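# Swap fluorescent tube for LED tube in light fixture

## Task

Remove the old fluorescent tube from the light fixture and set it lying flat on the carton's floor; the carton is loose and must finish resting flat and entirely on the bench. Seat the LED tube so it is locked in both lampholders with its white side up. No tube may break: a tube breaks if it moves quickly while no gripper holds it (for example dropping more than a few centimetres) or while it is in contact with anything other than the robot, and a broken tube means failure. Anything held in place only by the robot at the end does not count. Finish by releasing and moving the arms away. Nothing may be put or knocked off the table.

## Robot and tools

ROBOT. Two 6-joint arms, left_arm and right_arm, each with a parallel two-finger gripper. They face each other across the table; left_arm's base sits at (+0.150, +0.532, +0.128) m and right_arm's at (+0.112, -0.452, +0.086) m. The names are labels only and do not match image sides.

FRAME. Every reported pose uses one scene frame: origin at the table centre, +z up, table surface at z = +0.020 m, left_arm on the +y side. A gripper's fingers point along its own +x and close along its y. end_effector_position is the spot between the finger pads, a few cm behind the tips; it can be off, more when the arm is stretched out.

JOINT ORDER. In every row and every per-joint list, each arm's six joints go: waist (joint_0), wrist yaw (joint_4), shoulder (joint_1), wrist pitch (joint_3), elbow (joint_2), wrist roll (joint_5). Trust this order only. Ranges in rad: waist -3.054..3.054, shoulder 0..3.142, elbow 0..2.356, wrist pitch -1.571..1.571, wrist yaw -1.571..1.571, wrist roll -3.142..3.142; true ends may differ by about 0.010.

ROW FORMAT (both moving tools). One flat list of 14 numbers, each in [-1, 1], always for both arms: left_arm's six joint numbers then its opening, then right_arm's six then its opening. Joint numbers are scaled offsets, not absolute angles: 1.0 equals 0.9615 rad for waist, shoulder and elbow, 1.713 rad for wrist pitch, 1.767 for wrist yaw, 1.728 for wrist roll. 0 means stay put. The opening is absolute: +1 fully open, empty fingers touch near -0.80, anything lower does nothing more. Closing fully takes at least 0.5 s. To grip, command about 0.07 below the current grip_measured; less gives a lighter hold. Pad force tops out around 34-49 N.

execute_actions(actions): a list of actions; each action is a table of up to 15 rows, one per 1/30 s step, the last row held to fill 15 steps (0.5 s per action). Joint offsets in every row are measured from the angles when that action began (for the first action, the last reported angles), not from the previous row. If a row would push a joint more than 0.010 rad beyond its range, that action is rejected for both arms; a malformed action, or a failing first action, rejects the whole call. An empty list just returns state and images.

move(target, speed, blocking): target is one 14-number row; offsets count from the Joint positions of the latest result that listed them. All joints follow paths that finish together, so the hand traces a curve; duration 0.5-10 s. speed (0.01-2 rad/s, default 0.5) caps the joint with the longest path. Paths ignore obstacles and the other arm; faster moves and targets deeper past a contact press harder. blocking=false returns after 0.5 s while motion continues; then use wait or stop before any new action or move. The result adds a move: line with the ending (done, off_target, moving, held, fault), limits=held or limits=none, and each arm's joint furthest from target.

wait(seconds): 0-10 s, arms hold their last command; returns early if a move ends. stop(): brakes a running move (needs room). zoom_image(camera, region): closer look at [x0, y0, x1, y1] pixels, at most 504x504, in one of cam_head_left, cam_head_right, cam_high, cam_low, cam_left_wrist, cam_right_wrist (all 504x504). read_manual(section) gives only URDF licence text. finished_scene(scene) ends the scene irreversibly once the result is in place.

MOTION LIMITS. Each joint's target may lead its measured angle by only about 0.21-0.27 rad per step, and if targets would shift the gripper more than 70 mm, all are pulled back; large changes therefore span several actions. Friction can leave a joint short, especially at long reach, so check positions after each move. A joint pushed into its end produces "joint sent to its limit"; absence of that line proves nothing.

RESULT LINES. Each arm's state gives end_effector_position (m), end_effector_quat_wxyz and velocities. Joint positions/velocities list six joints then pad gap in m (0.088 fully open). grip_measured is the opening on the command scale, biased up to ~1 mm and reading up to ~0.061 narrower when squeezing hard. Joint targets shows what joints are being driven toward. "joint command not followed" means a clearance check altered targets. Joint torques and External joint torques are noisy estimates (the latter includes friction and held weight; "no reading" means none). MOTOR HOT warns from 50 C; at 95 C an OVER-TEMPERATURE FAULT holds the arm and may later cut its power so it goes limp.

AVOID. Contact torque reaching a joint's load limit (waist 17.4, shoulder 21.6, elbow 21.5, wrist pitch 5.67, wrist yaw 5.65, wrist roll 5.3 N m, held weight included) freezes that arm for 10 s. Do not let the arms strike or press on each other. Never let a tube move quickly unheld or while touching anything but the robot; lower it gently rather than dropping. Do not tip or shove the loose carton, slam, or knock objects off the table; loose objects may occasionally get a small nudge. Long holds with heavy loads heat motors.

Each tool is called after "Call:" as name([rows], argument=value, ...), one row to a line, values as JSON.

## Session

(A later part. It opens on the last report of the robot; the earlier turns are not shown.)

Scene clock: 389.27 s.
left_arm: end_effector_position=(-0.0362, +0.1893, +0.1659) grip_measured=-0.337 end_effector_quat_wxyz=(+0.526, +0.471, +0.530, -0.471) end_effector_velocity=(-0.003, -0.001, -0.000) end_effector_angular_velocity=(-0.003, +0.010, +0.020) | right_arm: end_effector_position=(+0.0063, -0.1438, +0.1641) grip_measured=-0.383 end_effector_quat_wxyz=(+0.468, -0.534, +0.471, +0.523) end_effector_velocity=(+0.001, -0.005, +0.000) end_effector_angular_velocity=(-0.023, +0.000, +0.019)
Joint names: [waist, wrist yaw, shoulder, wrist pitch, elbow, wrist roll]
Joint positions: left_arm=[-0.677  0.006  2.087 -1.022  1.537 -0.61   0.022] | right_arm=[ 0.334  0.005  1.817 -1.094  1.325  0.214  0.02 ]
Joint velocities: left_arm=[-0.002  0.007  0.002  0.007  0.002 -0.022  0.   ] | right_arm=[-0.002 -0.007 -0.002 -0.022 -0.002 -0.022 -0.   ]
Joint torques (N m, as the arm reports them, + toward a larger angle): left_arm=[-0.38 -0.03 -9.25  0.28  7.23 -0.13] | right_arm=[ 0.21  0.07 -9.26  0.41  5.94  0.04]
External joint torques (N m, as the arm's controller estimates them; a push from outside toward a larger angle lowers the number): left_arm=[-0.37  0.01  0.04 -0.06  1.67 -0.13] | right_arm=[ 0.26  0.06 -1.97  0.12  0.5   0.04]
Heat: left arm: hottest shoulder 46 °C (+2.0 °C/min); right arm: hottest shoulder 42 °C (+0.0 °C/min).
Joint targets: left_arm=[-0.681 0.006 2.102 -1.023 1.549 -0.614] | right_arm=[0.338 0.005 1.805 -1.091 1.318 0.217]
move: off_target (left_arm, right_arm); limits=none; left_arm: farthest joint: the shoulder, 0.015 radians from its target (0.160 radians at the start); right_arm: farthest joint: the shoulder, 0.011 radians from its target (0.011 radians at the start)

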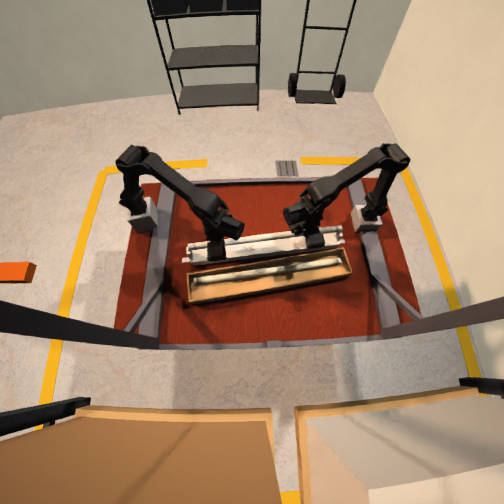

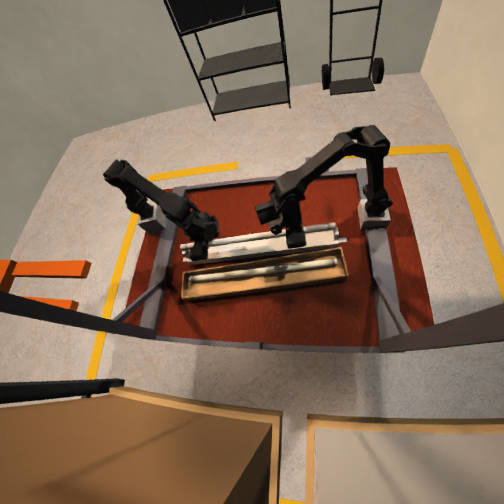

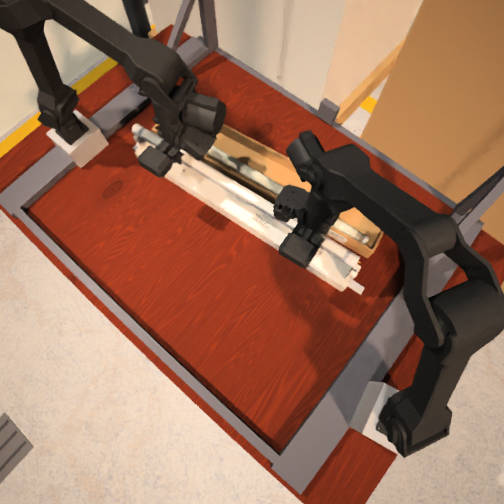

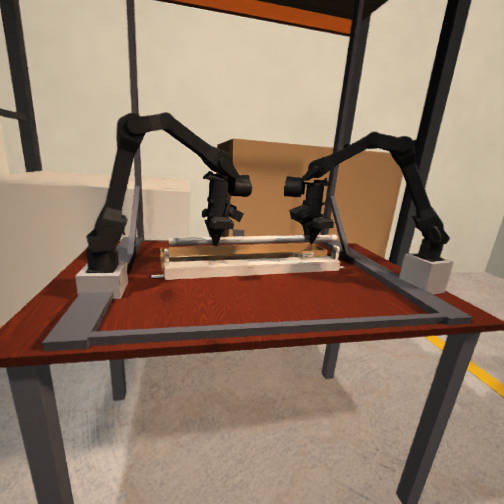

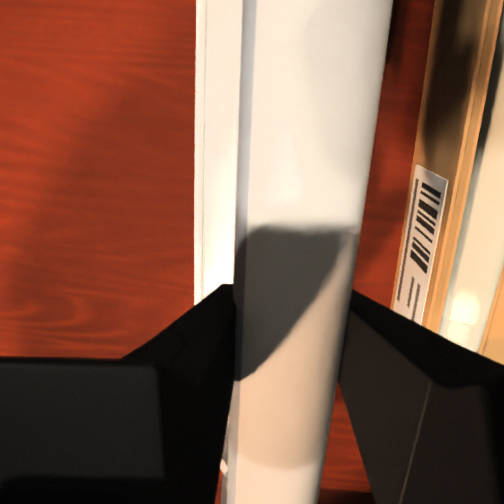

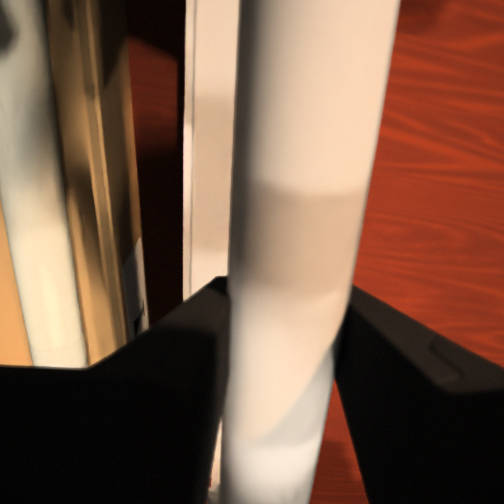

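Call:
move(target=[0.009,0,0.05,0.024,-0.016,0.004,-0.47,0.013,0,0.02,0.021,-0.038,0.004,-0.5], speed=0.05)

Call:
zoom_image(camera="cam_low", region=[150,225,210,275])

Call:
zoom_image(camera="cam_low", region=[300,222,360,272])

Call:
zoom_image(camera="cam_high", region=[310,230,390,300])

Call:
zoom_image(camera="cam_high", region=[115,110,185,170])

Scene clock: 404.33 s.
left_arm: end_effector_position=(-0.0367, +0.1860, +0.1519) grip_measured=-0.337 end_effector_quat_wxyz=(+0.525, +0.471, +0.531, -0.469) end_effector_velocity=(+0.002, -0.001, +0.001) end_effector_angular_velocity=(-0.008, -0.020, -0.010) | right_arm: end_effector_position=(+0.0045, -0.1465, +0.1545) grip_measured=-0.383 end_effector_quat_wxyz=(+0.467, -0.536, +0.471, +0.522) end_effector_velocity=(-0.001, +0.002, -0.003) end_effector_angular_velocity=(+0.009, +0.011, +0.005)
Joint names: [waist, wrist yaw, shoulder, wrist pitch, elbow, wrist roll]
Joint positions: left_arm=[-0.674  0.006  2.119 -0.985  1.528 -0.608  0.022] | right_arm=[ 0.342  0.005  1.824 -1.061  1.294  0.221  0.02 ]
Joint velocities: left_arm=[-0.002 -0.022 -0.002 -0.007  0.002  0.007  0.   ] | right_arm=[-0.002 -0.007  0.002  0.022 -0.007 -0.007 -0.   ]
Joint torques (N m, as the arm reports them, + toward a larger angle): left_arm=[ 0.53 -0.04 -9.31  0.53  4.87  0.2 ] | right_arm=[ 0.27 -0.01 -6.65  0.49  5.89  0.01]
External joint torques (N m, as the arm's controller estimates them; a push from outside toward a larger angle lowers the number): left_arm=[ 0.46  0.01  0.14  0.2  -0.63  0.2 ] | right_arm=[ 0.27 -0.02  0.63  0.17  0.43  0.01]
Heat: left arm: hottest shoulder 45 °C (+1.0 °C/min); right arm: hottest shoulder 43 °C (+2.0 °C/min).
Joint targets: left_arm=[-0.668 0.006 2.135 -0.981 1.521 -0.603] | right_arm=[0.347 0.005 1.836 -1.058 1.288 0.221]
move: off_target (left_arm, right_arm); limits=none; left_arm: farthest joint: the shoulder, 0.016 radians from its target (0.048 radians at the start); right_arm: farthest joint: the shoulder, 0.012 radians from its target (0.020 radians at the start)

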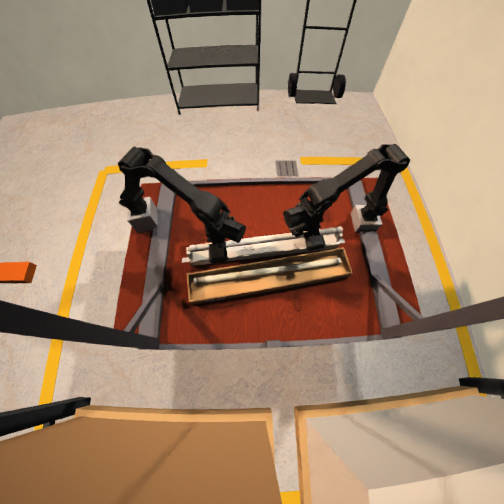

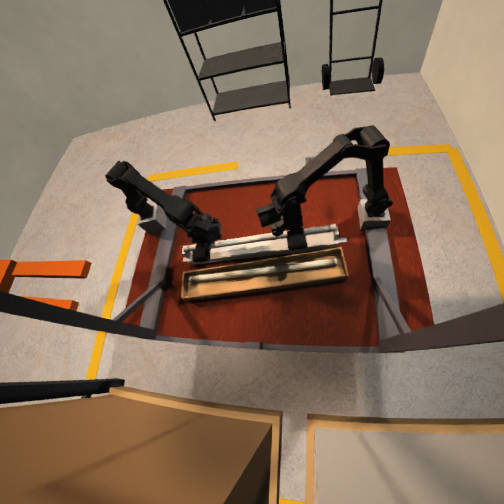

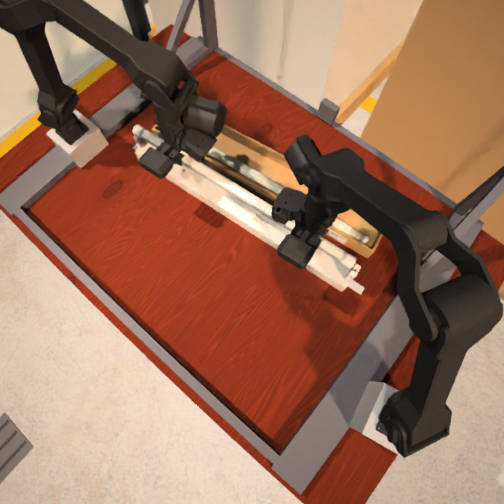

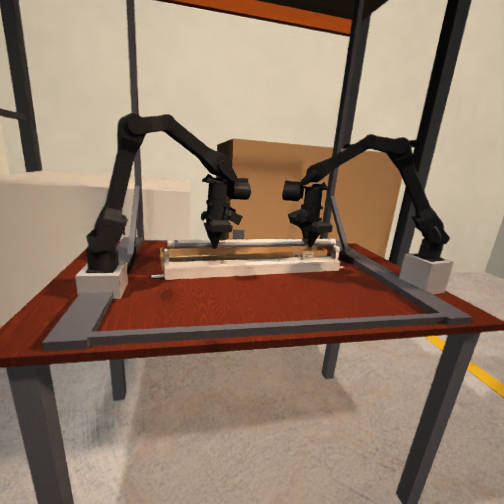

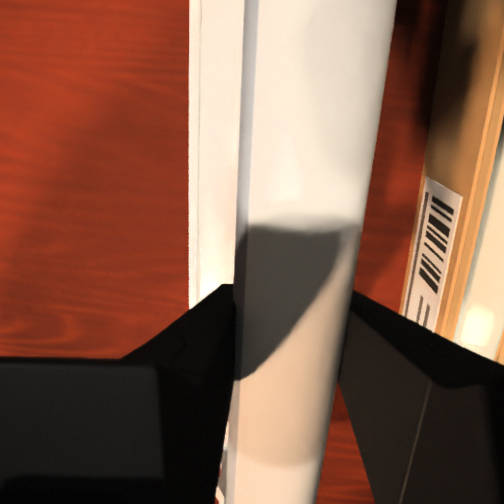

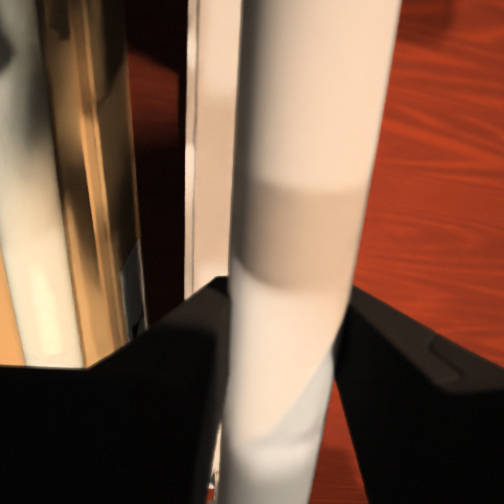

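Region (150, 225, 210, 275) of cam_low's 504x504 image, scaled by 8.400, with more detail than that image has.

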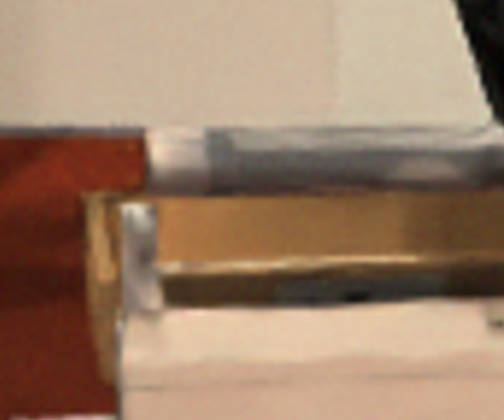

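Region (300, 222, 360, 272) of cam_low's 504x504 image, scaled by 8.400, with more detail than that image has.

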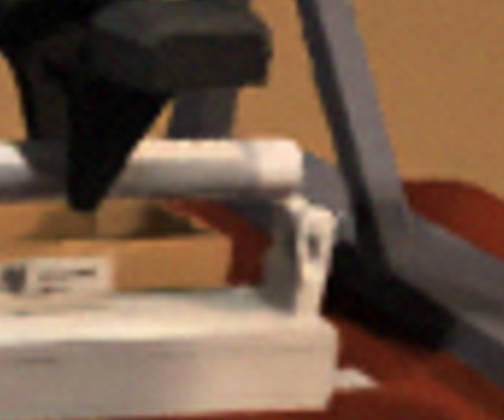

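Region (310, 230, 390, 300) of cam_high's 504x504 image, scaled by 6.300, with more detail than that image has; it fills the top 441 rows of this view, and the rest is white.

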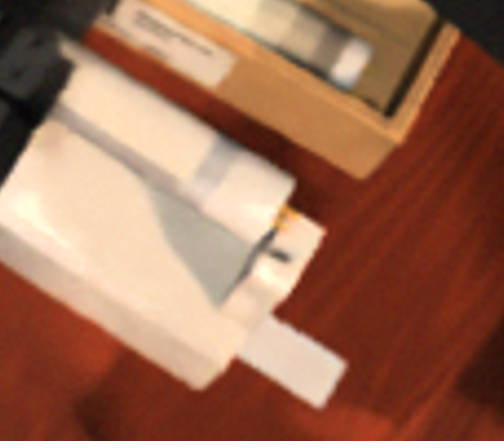

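Region (115, 110, 185, 170) of cam_high's 504x504 image, scaled by 7.200, with more detail than that image has; it fills the top 432 rows of this view, and the rest is white.

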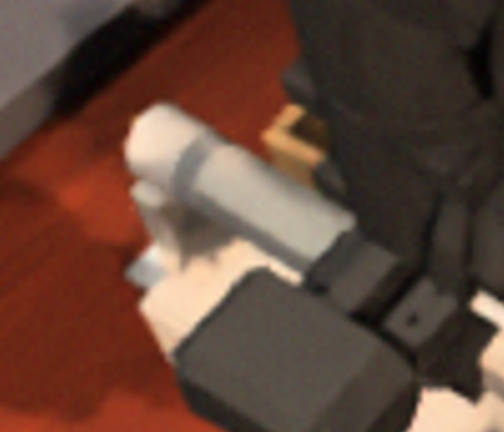

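Call:
move(target=[0,0,0.028,0.026,-0.039,0,-0.47,0,0,0.035,0.027,-0.028,0,-0.5], speed=0.04)

Call:
zoom_image(camera="cam_low", region=[150,225,210,275])

Call:
zoom_image(camera="cam_high", region=[310,230,390,300])

Call:
zoom_image(camera="cam_head_left", region=[310,215,360,255])

Call:
zoom_image(camera="cam_head_left", region=[175,232,225,272])

Scene clock: 413.37 s.
left_arm: end_effector_position=(-0.0360, +0.1879, +0.1401) grip_measured=-0.337 end_effector_quat_wxyz=(+0.525, +0.473, +0.531, -0.468) end_effector_velocity=(-0.002, +0.000, +0.000) end_effector_angular_velocity=(-0.003, +0.010, +0.005) | right_arm: end_effector_position=(+0.0037, -0.1443, +0.1442) grip_measured=-0.383 end_effector_quat_wxyz=(+0.468, -0.535, +0.471, +0.523) end_effector_velocity=(+0.000, -0.002, +0.000) end_effector_angular_velocity=(-0.009, +0.005, +0.005)
Joint names: [waist, wrist yaw, shoulder, wrist pitch, elbow, wrist roll]
Joint positions: left_arm=[-0.674  0.007  2.131 -0.945  1.497 -0.608  0.022] | right_arm=[ 0.342  0.005  1.842 -1.021  1.275  0.221  0.02 ]
Joint velocities: left_arm=[-0.002  0.007 -0.002  0.007 -0.002 -0.007 -0.   ] | right_arm=[-0.002 -0.007 -0.002 -0.007 -0.002 -0.007  0.   ]
Joint torques (N m, as the arm reports them, + toward a larger angle): left_arm=[-0.01 -0.06 -9.48  0.51  4.93  0.  ] | right_arm=[-0.07  0.03 -6.3   0.65  5.73 -0.01]
External joint torques (N m, as the arm's controller estimates them; a push from outside toward a larger angle lowers the number): left_arm=[ 0.01 -0.02 -0.09  0.18 -0.48  0.  ] | right_arm=[-0.07  0.02  1.06  0.35  0.39 -0.01]
Heat: left arm: hottest shoulder 45 °C (+1.0 °C/min); right arm: hottest shoulder 42 °C (+2.0 °C/min).
Joint targets: left_arm=[-0.674 0.006 2.145 -0.941 1.491 -0.609] | right_arm=[0.342 0.005 1.858 -1.015 1.268 0.220]
move: off_target (left_arm, right_arm); limits=none; left_arm: farthest joint: the shoulder, 0.015 radians from its target (0.027 radians at the start); right_arm: farthest joint: the shoulder, 0.015 radians from its target (0.034 radians at the start)

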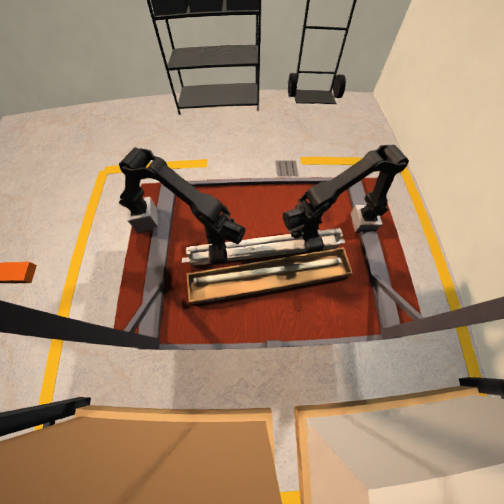

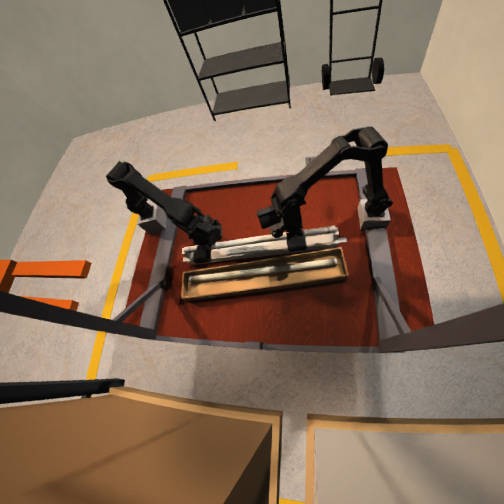

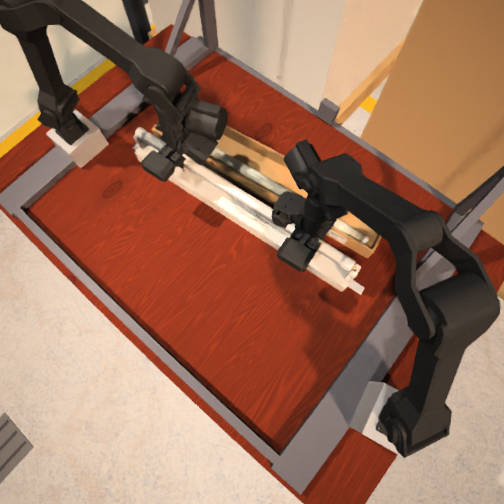

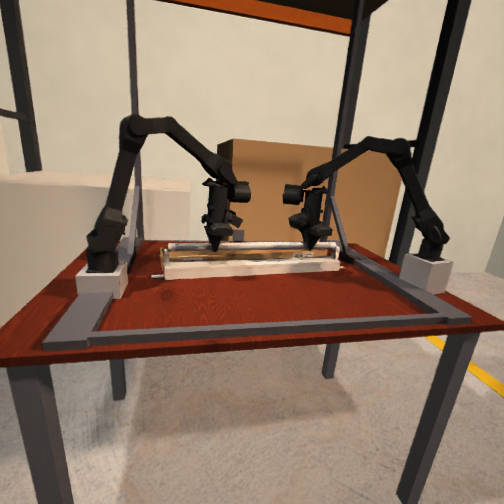

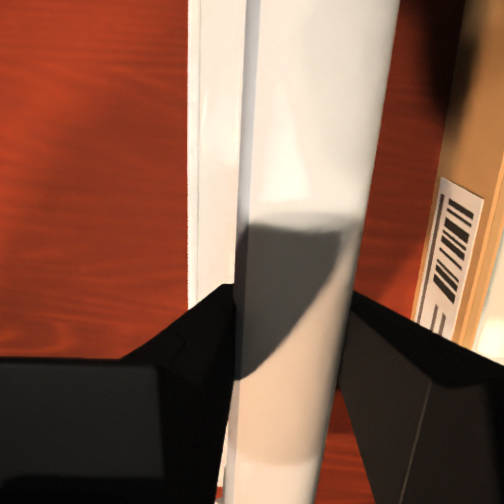

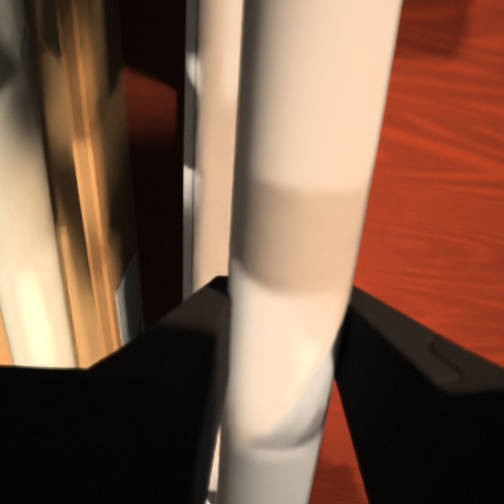

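Region (150, 225, 210, 275) of cam_low's 504x504 image, scaled by 8.400, with more detail than that image has.

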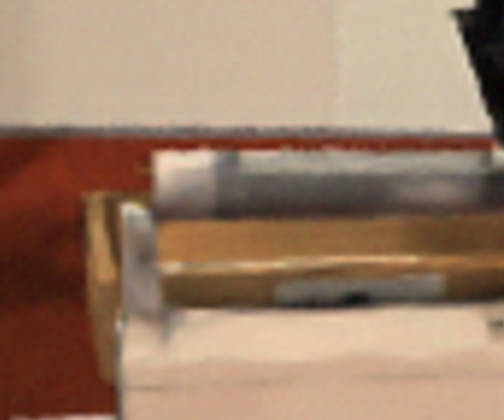

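Region (310, 230, 390, 300) of cam_high's 504x504 image, scaled by 6.300, with more detail than that image has; it fills the top 441 rows of this view, and the rest is white.

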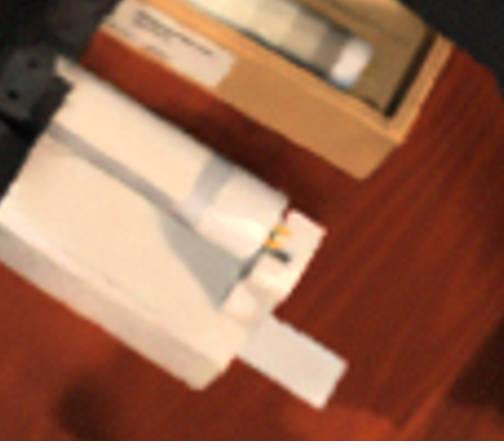

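Region (310, 215, 360, 255) of cam_head_left's 504x504 image, scaled by 10.080, with more detail than that image has; it fills the top 403 rows of this view, and the rest is white.

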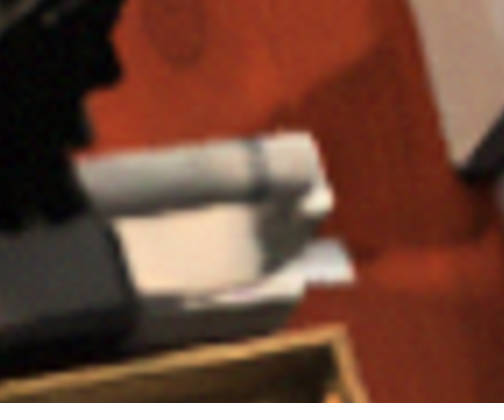

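Region (175, 232, 225, 272) of cam_head_left's 504x504 image, scaled by 10.080, with more detail than that image has; it fills the top 403 rows of this view, and the rest is white.

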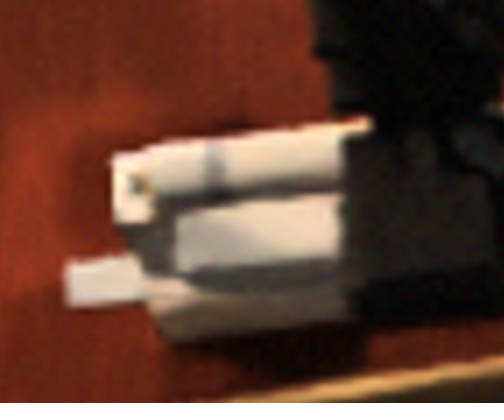

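Looks aligned. Down 10 mm.

Call:
move(target=[0,0,0.031,0.022,-0.027,0,-0.47,0,0,0.031,0.025,-0.032,0,-0.5], speed=0.04)

Call:
zoom_image(camera="cam_low", region=[140,210,380,290])

Call:
zoom_image(camera="cam_high", region=[310,230,390,300])

Call:
zoom_image(camera="cam_high", region=[115,110,185,170])

Scene clock: 420.70 s.
left_arm: end_effector_position=(-0.0361, +0.1893, +0.1354) grip_measured=-0.337 end_effector_quat_wxyz=(+0.524, +0.472, +0.531, -0.469) end_effector_velocity=(+0.002, +0.003, -0.001) end_effector_angular_velocity=(+0.007, -0.012, +0.019) | right_arm: end_effector_position=(+0.0033, -0.1431, +0.1337) grip_measured=-0.383 end_effector_quat_wxyz=(+0.468, -0.535, +0.471, +0.523) end_effector_velocity=(+0.005, -0.001, +0.000) end_effector_angular_velocity=(+0.000, -0.023, +0.020)
Joint names: [waist, wrist yaw, shoulder, wrist pitch, elbow, wrist roll]
Joint positions: left_arm=[-0.675  0.009  2.132 -0.924  1.479 -0.608  0.022] | right_arm=[ 0.342  0.005  1.859 -0.98   1.252  0.221  0.02 ]
Joint velocities: left_arm=[-0.002 -0.007 -0.002 -0.007 -0.007 -0.022 -0.   ] | right_arm=[-0.002  0.022 -0.002 -0.007 -0.002 -0.022  0.   ]
Joint torques (N m, as the arm reports them, + toward a larger angle): left_arm=[ 0.06 -0.1  -7.52  1.24  4.71  0.  ] | right_arm=[-0.07  0.05 -6.52  0.35  5.59 -0.01]
External joint torques (N m, as the arm's controller estimates them; a push from outside toward a larger angle lowers the number): left_arm=[-0.01 -0.05  1.92  0.93 -0.64  0.  ] | right_arm=[-0.05  0.03  0.86  0.06  0.32 -0.01]
Heat: left arm: hottest shoulder 45 °C (+1.0 °C/min); right arm: hottest shoulder 41 °C (+1.0 °C/min).
Joint targets: left_arm=[-0.674 0.007 2.161 -0.908 1.471 -0.608] | right_arm=[0.342 0.005 1.872 -0.978 1.244 0.221]
move: off_target (left_arm, right_arm); limits=none; left_arm: farthest joint: the shoulder, 0.029 radians from its target (0.030 radians at the start); right_arm: farthest joint: the shoulder, 0.013 radians from its target (0.030 radians at the start)

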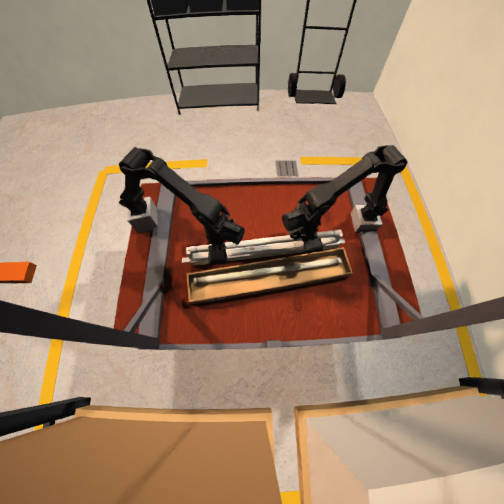

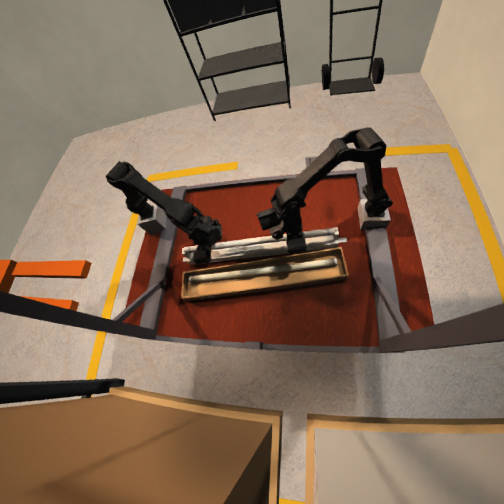

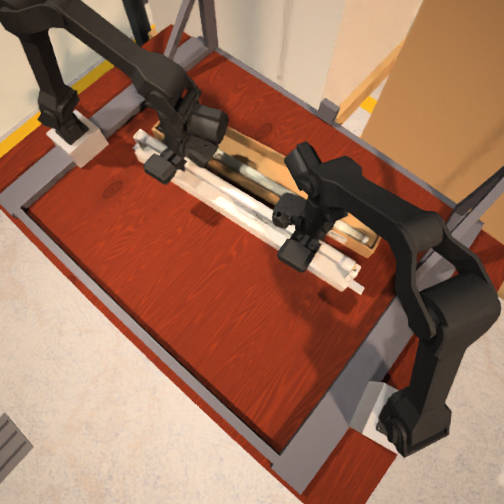

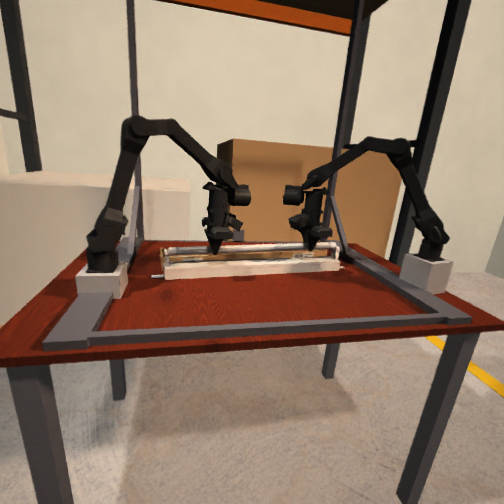

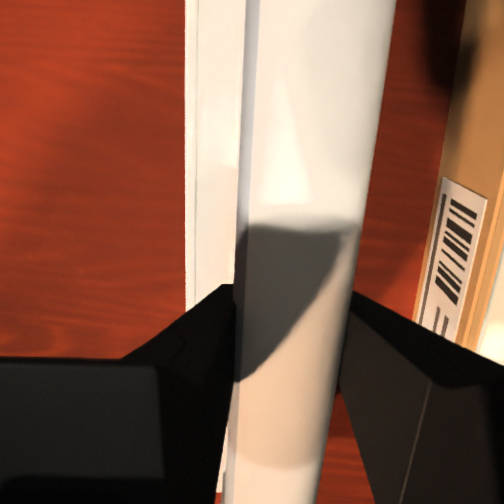

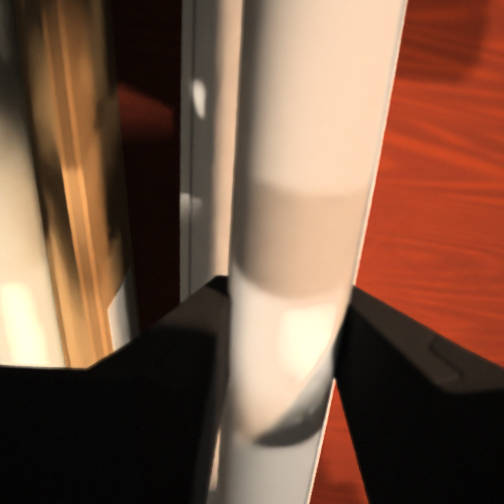

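Region (140, 210, 380, 290) of cam_low's 504x504 image, scaled by 2.100, with more detail than that image has.

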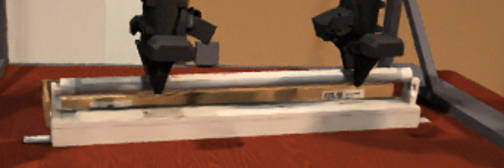

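Region (310, 230, 390, 300) of cam_high's 504x504 image, scaled by 6.300, with more detail than that image has; it fills the top 441 rows of this view, and the rest is white.

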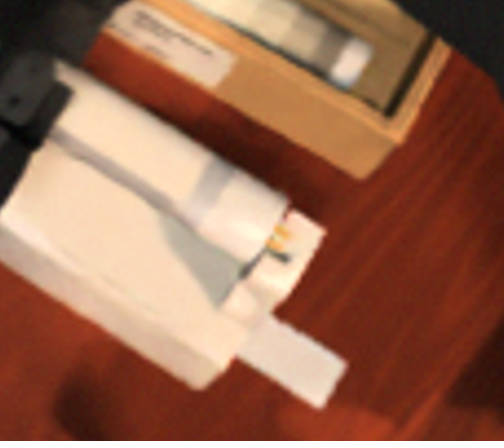

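Region (115, 110, 185, 170) of cam_high's 504x504 image, scaled by 7.200, with more detail than that image has; it fills the top 432 rows of this view, and the rest is white.

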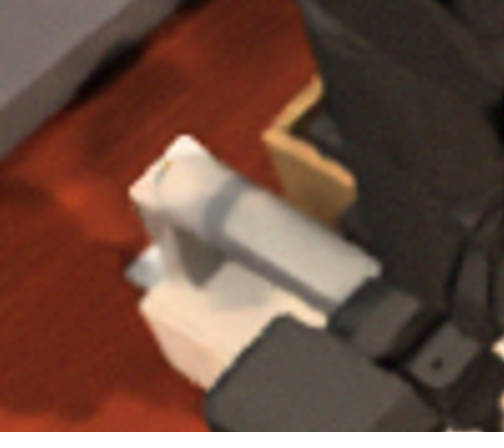

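Call:
move(target=[0.013,0,-0.022,0,0,0,-0.47,0,0,0,0,0,0,-0.5], speed=0.03)

Call:
move(target=[0.004,0,0.04,0.014,-0.016,0,-0.47,0,0,0,0,0,0,-0.5], speed=0.03)

Call:
zoom_image(camera="cam_high", region=[330,245,375,290])

Call:
zoom_image(camera="cam_low", region=[300,222,360,272])

Scene clock: 429.07 s.
left_arm: end_effector_position=(-0.0352, +0.1888, +0.1354) grip_measured=-0.337 end_effector_quat_wxyz=(+0.524, +0.471, +0.533, -0.469) end_effector_velocity=(-0.000, +0.004, -0.001) end_effector_angular_velocity=(+0.014, +0.001, -0.010) | right_arm: end_effector_position=(+0.0034, -0.1431, +0.1332) grip_measured=-0.383 end_effector_quat_wxyz=(+0.468, -0.534, +0.471, +0.523) end_effector_velocity=(-0.002, -0.003, -0.001) end_effector_angular_velocity=(-0.019, +0.017, +0.005)
Joint names: [waist, wrist yaw, shoulder, wrist pitch, elbow, wrist roll]
Joint positions: left_arm=[-0.672  0.011  2.132 -0.924  1.479 -0.608  0.022] | right_arm=[ 0.342  0.005  1.86  -0.979  1.252  0.222  0.02 ]
Joint velocities: left_arm=[-0.002  0.007 -0.002 -0.007 -0.007  0.007 -0.   ] | right_arm=[-0.002 -0.022  0.002 -0.007 -0.002 -0.007 -0.   ]
Joint torques (N m, as the arm reports them, + toward a larger angle): left_arm=[  0.89  -0.09 -14.21   0.29   5.6    0.  ] | right_arm=[ 0.01  0.03 -8.33  0.19  6.66 -0.01]
External joint torques (N m, as the arm's controller estimates them; a push from outside toward a larger angle lowers the number): left_arm=[ 0.94 -0.06 -4.8  -0.02  0.28  0.  ] | right_arm=[-0.04  0.03 -0.99 -0.08  1.46 -0.01]
Heat: left arm: hottest shoulder 45 °C (+0.0 °C/min); right arm: hottest shoulder 40 °C (+0.0 °C/min).
Joint targets: left_arm=[-0.663 0.009 2.111 -0.924 1.479 -0.608] | right_arm=[0.342 0.005 1.859 -0.980 1.252 0.222]
move: off_target (left_arm); limits=none; left_arm: farthest joint: the shoulder, 0.021 radians from its target (0.021 radians at the start); right_arm: farthest joint: the shoulder, 0.001 radians from its target (0.001 radians at the start)

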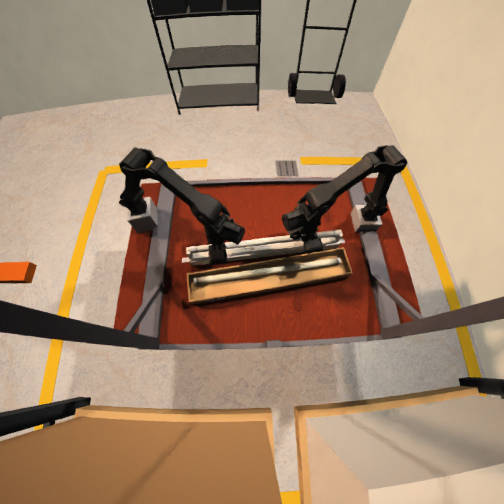

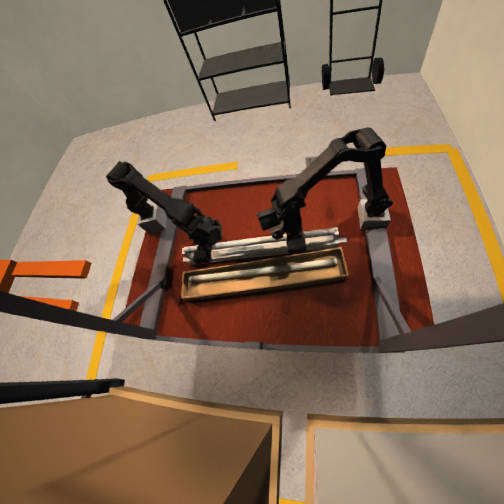

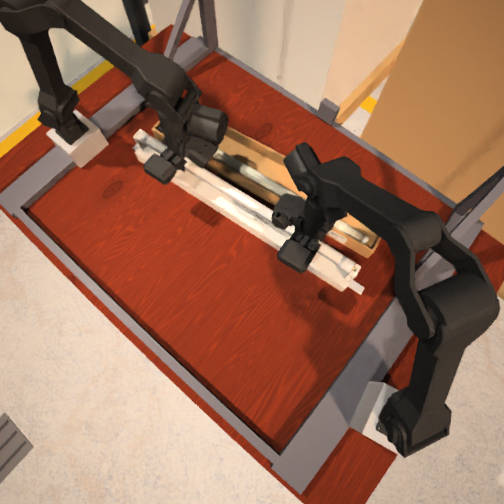

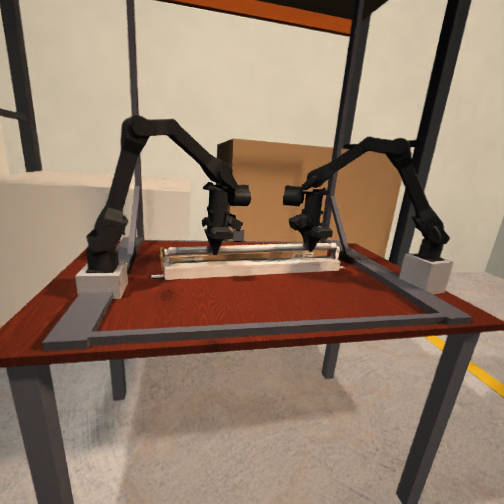

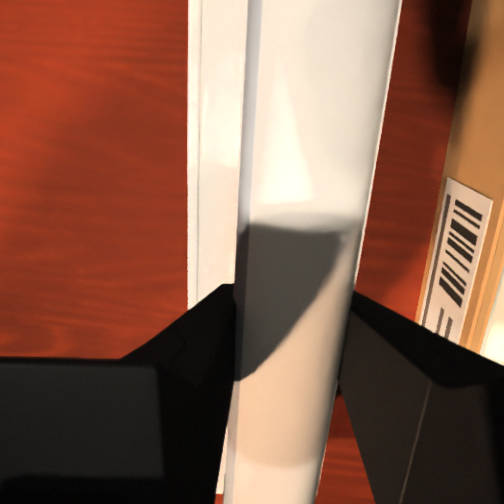

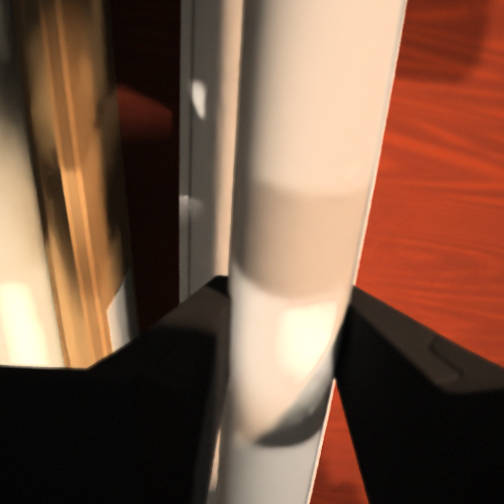

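Scene clock: 430.63 s.
left_arm: end_effector_position=(-0.0354, +0.1889, +0.1260) grip_measured=-0.337 end_effector_quat_wxyz=(+0.523, +0.473, +0.534, -0.466) end_effector_velocity=(+0.006, +0.003, +0.000) end_effector_angular_velocity=(+0.009, -0.030, +0.009) | right_arm: end_effector_position=(+0.0035, -0.1430, +0.1332) grip_measured=-0.383 end_effector_quat_wxyz=(+0.469, -0.534, +0.471, +0.523) end_effector_velocity=(+0.002, -0.002, +0.000) end_effector_angular_velocity=(-0.009, +0.005, -0.000)
Joint names: [waist, wrist yaw, shoulder, wrist pitch, elbow, wrist roll]
Joint positions: left_arm=[-0.672  0.012  2.153 -0.903  1.471 -0.608  0.022] | right_arm=[ 0.341  0.005  1.86  -0.979  1.252  0.223  0.02 ]
Joint velocities: left_arm=[ 0.002 -0.022 -0.002 -0.022 -0.002 -0.007 -0.   ] | right_arm=[-0.007 -0.007 -0.002 -0.007 -0.002 -0.007 -0.   ]
Joint torques (N m, as the arm reports them, + toward a larger angle): left_arm=[ 0.33 -0.08 -9.04  0.44  4.49  0.  ] | right_arm=[ 0.07  0.03 -8.16  0.2   6.43 -0.03]
External joint torques (N m, as the arm's controller estimates them; a push from outside toward a larger angle lowers the number): left_arm=[ 0.13 -0.03  0.33  0.16 -0.7   0.  ] | right_arm=[ 0.1   0.02 -0.74 -0.11  1.13 -0.03]
Heat: left arm: hottest shoulder 45 °C (+0.0 °C/min); right arm: hottest shoulder 40 °C (+0.0 °C/min).
Joint targets: left_arm=[-0.668 0.011 2.170 -0.900 1.463 -0.608] | right_arm=[0.342 0.005 1.860 -0.979 1.252 0.222]
move: off_target (left_arm); limits=none; left_arm: farthest joint: the shoulder, 0.018 radians from its target (0.038 radians at the start); right_arm: farthest joint: the waist, 0.001 radians from its target (0.000 radians at the start)

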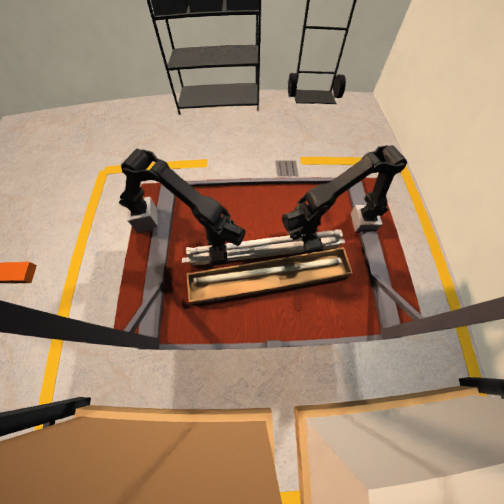

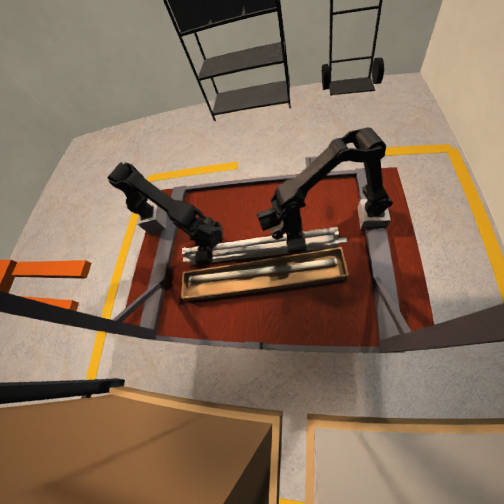

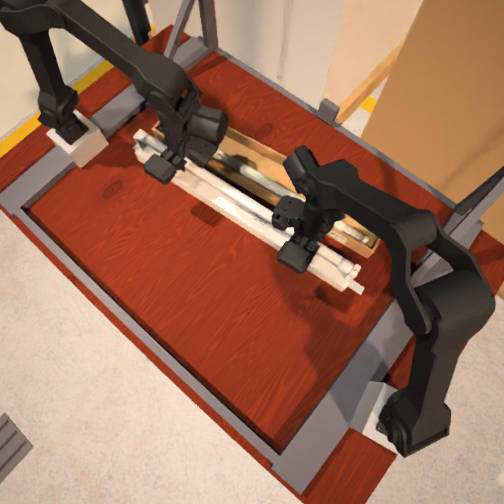

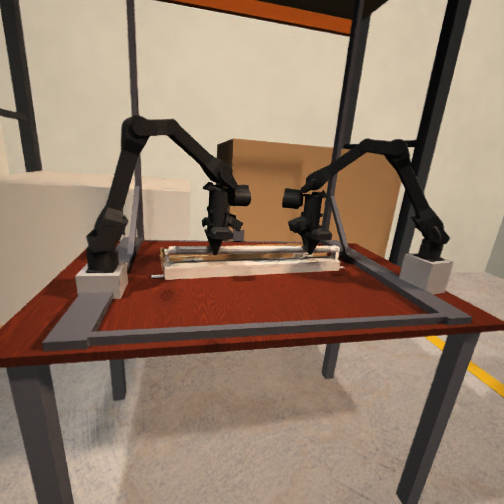

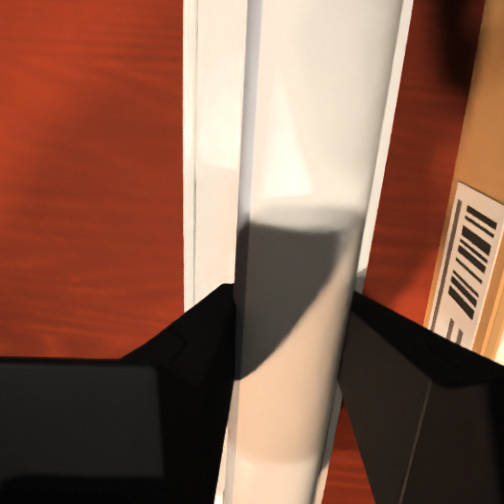

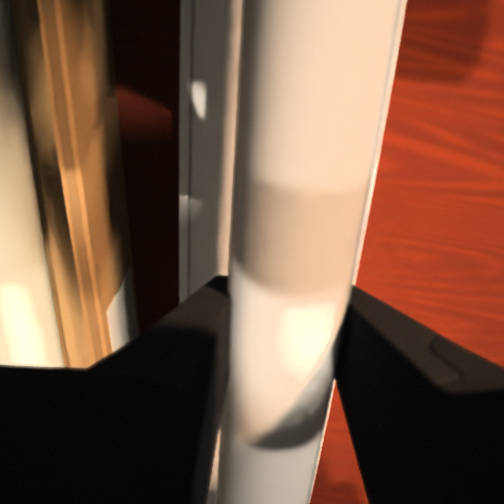

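Region (330, 245, 375, 290) of cam_high's 504x504 image, scaled by 11.200, with more detail than that image has.

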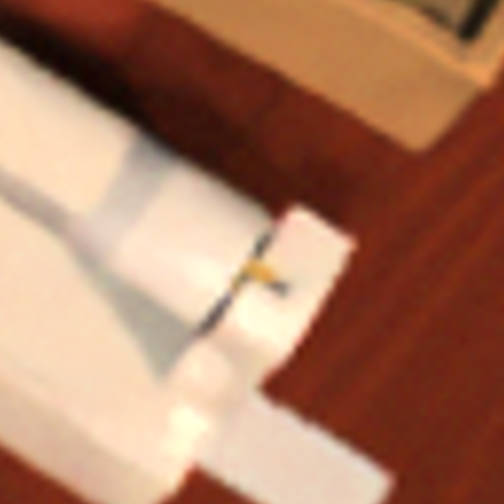

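Region (300, 222, 360, 272) of cam_low's 504x504 image, scaled by 8.400, with more detail than that image has.

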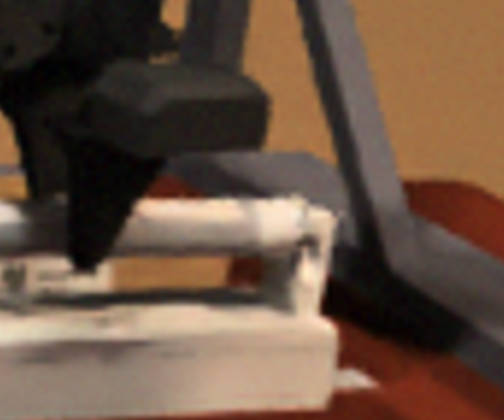

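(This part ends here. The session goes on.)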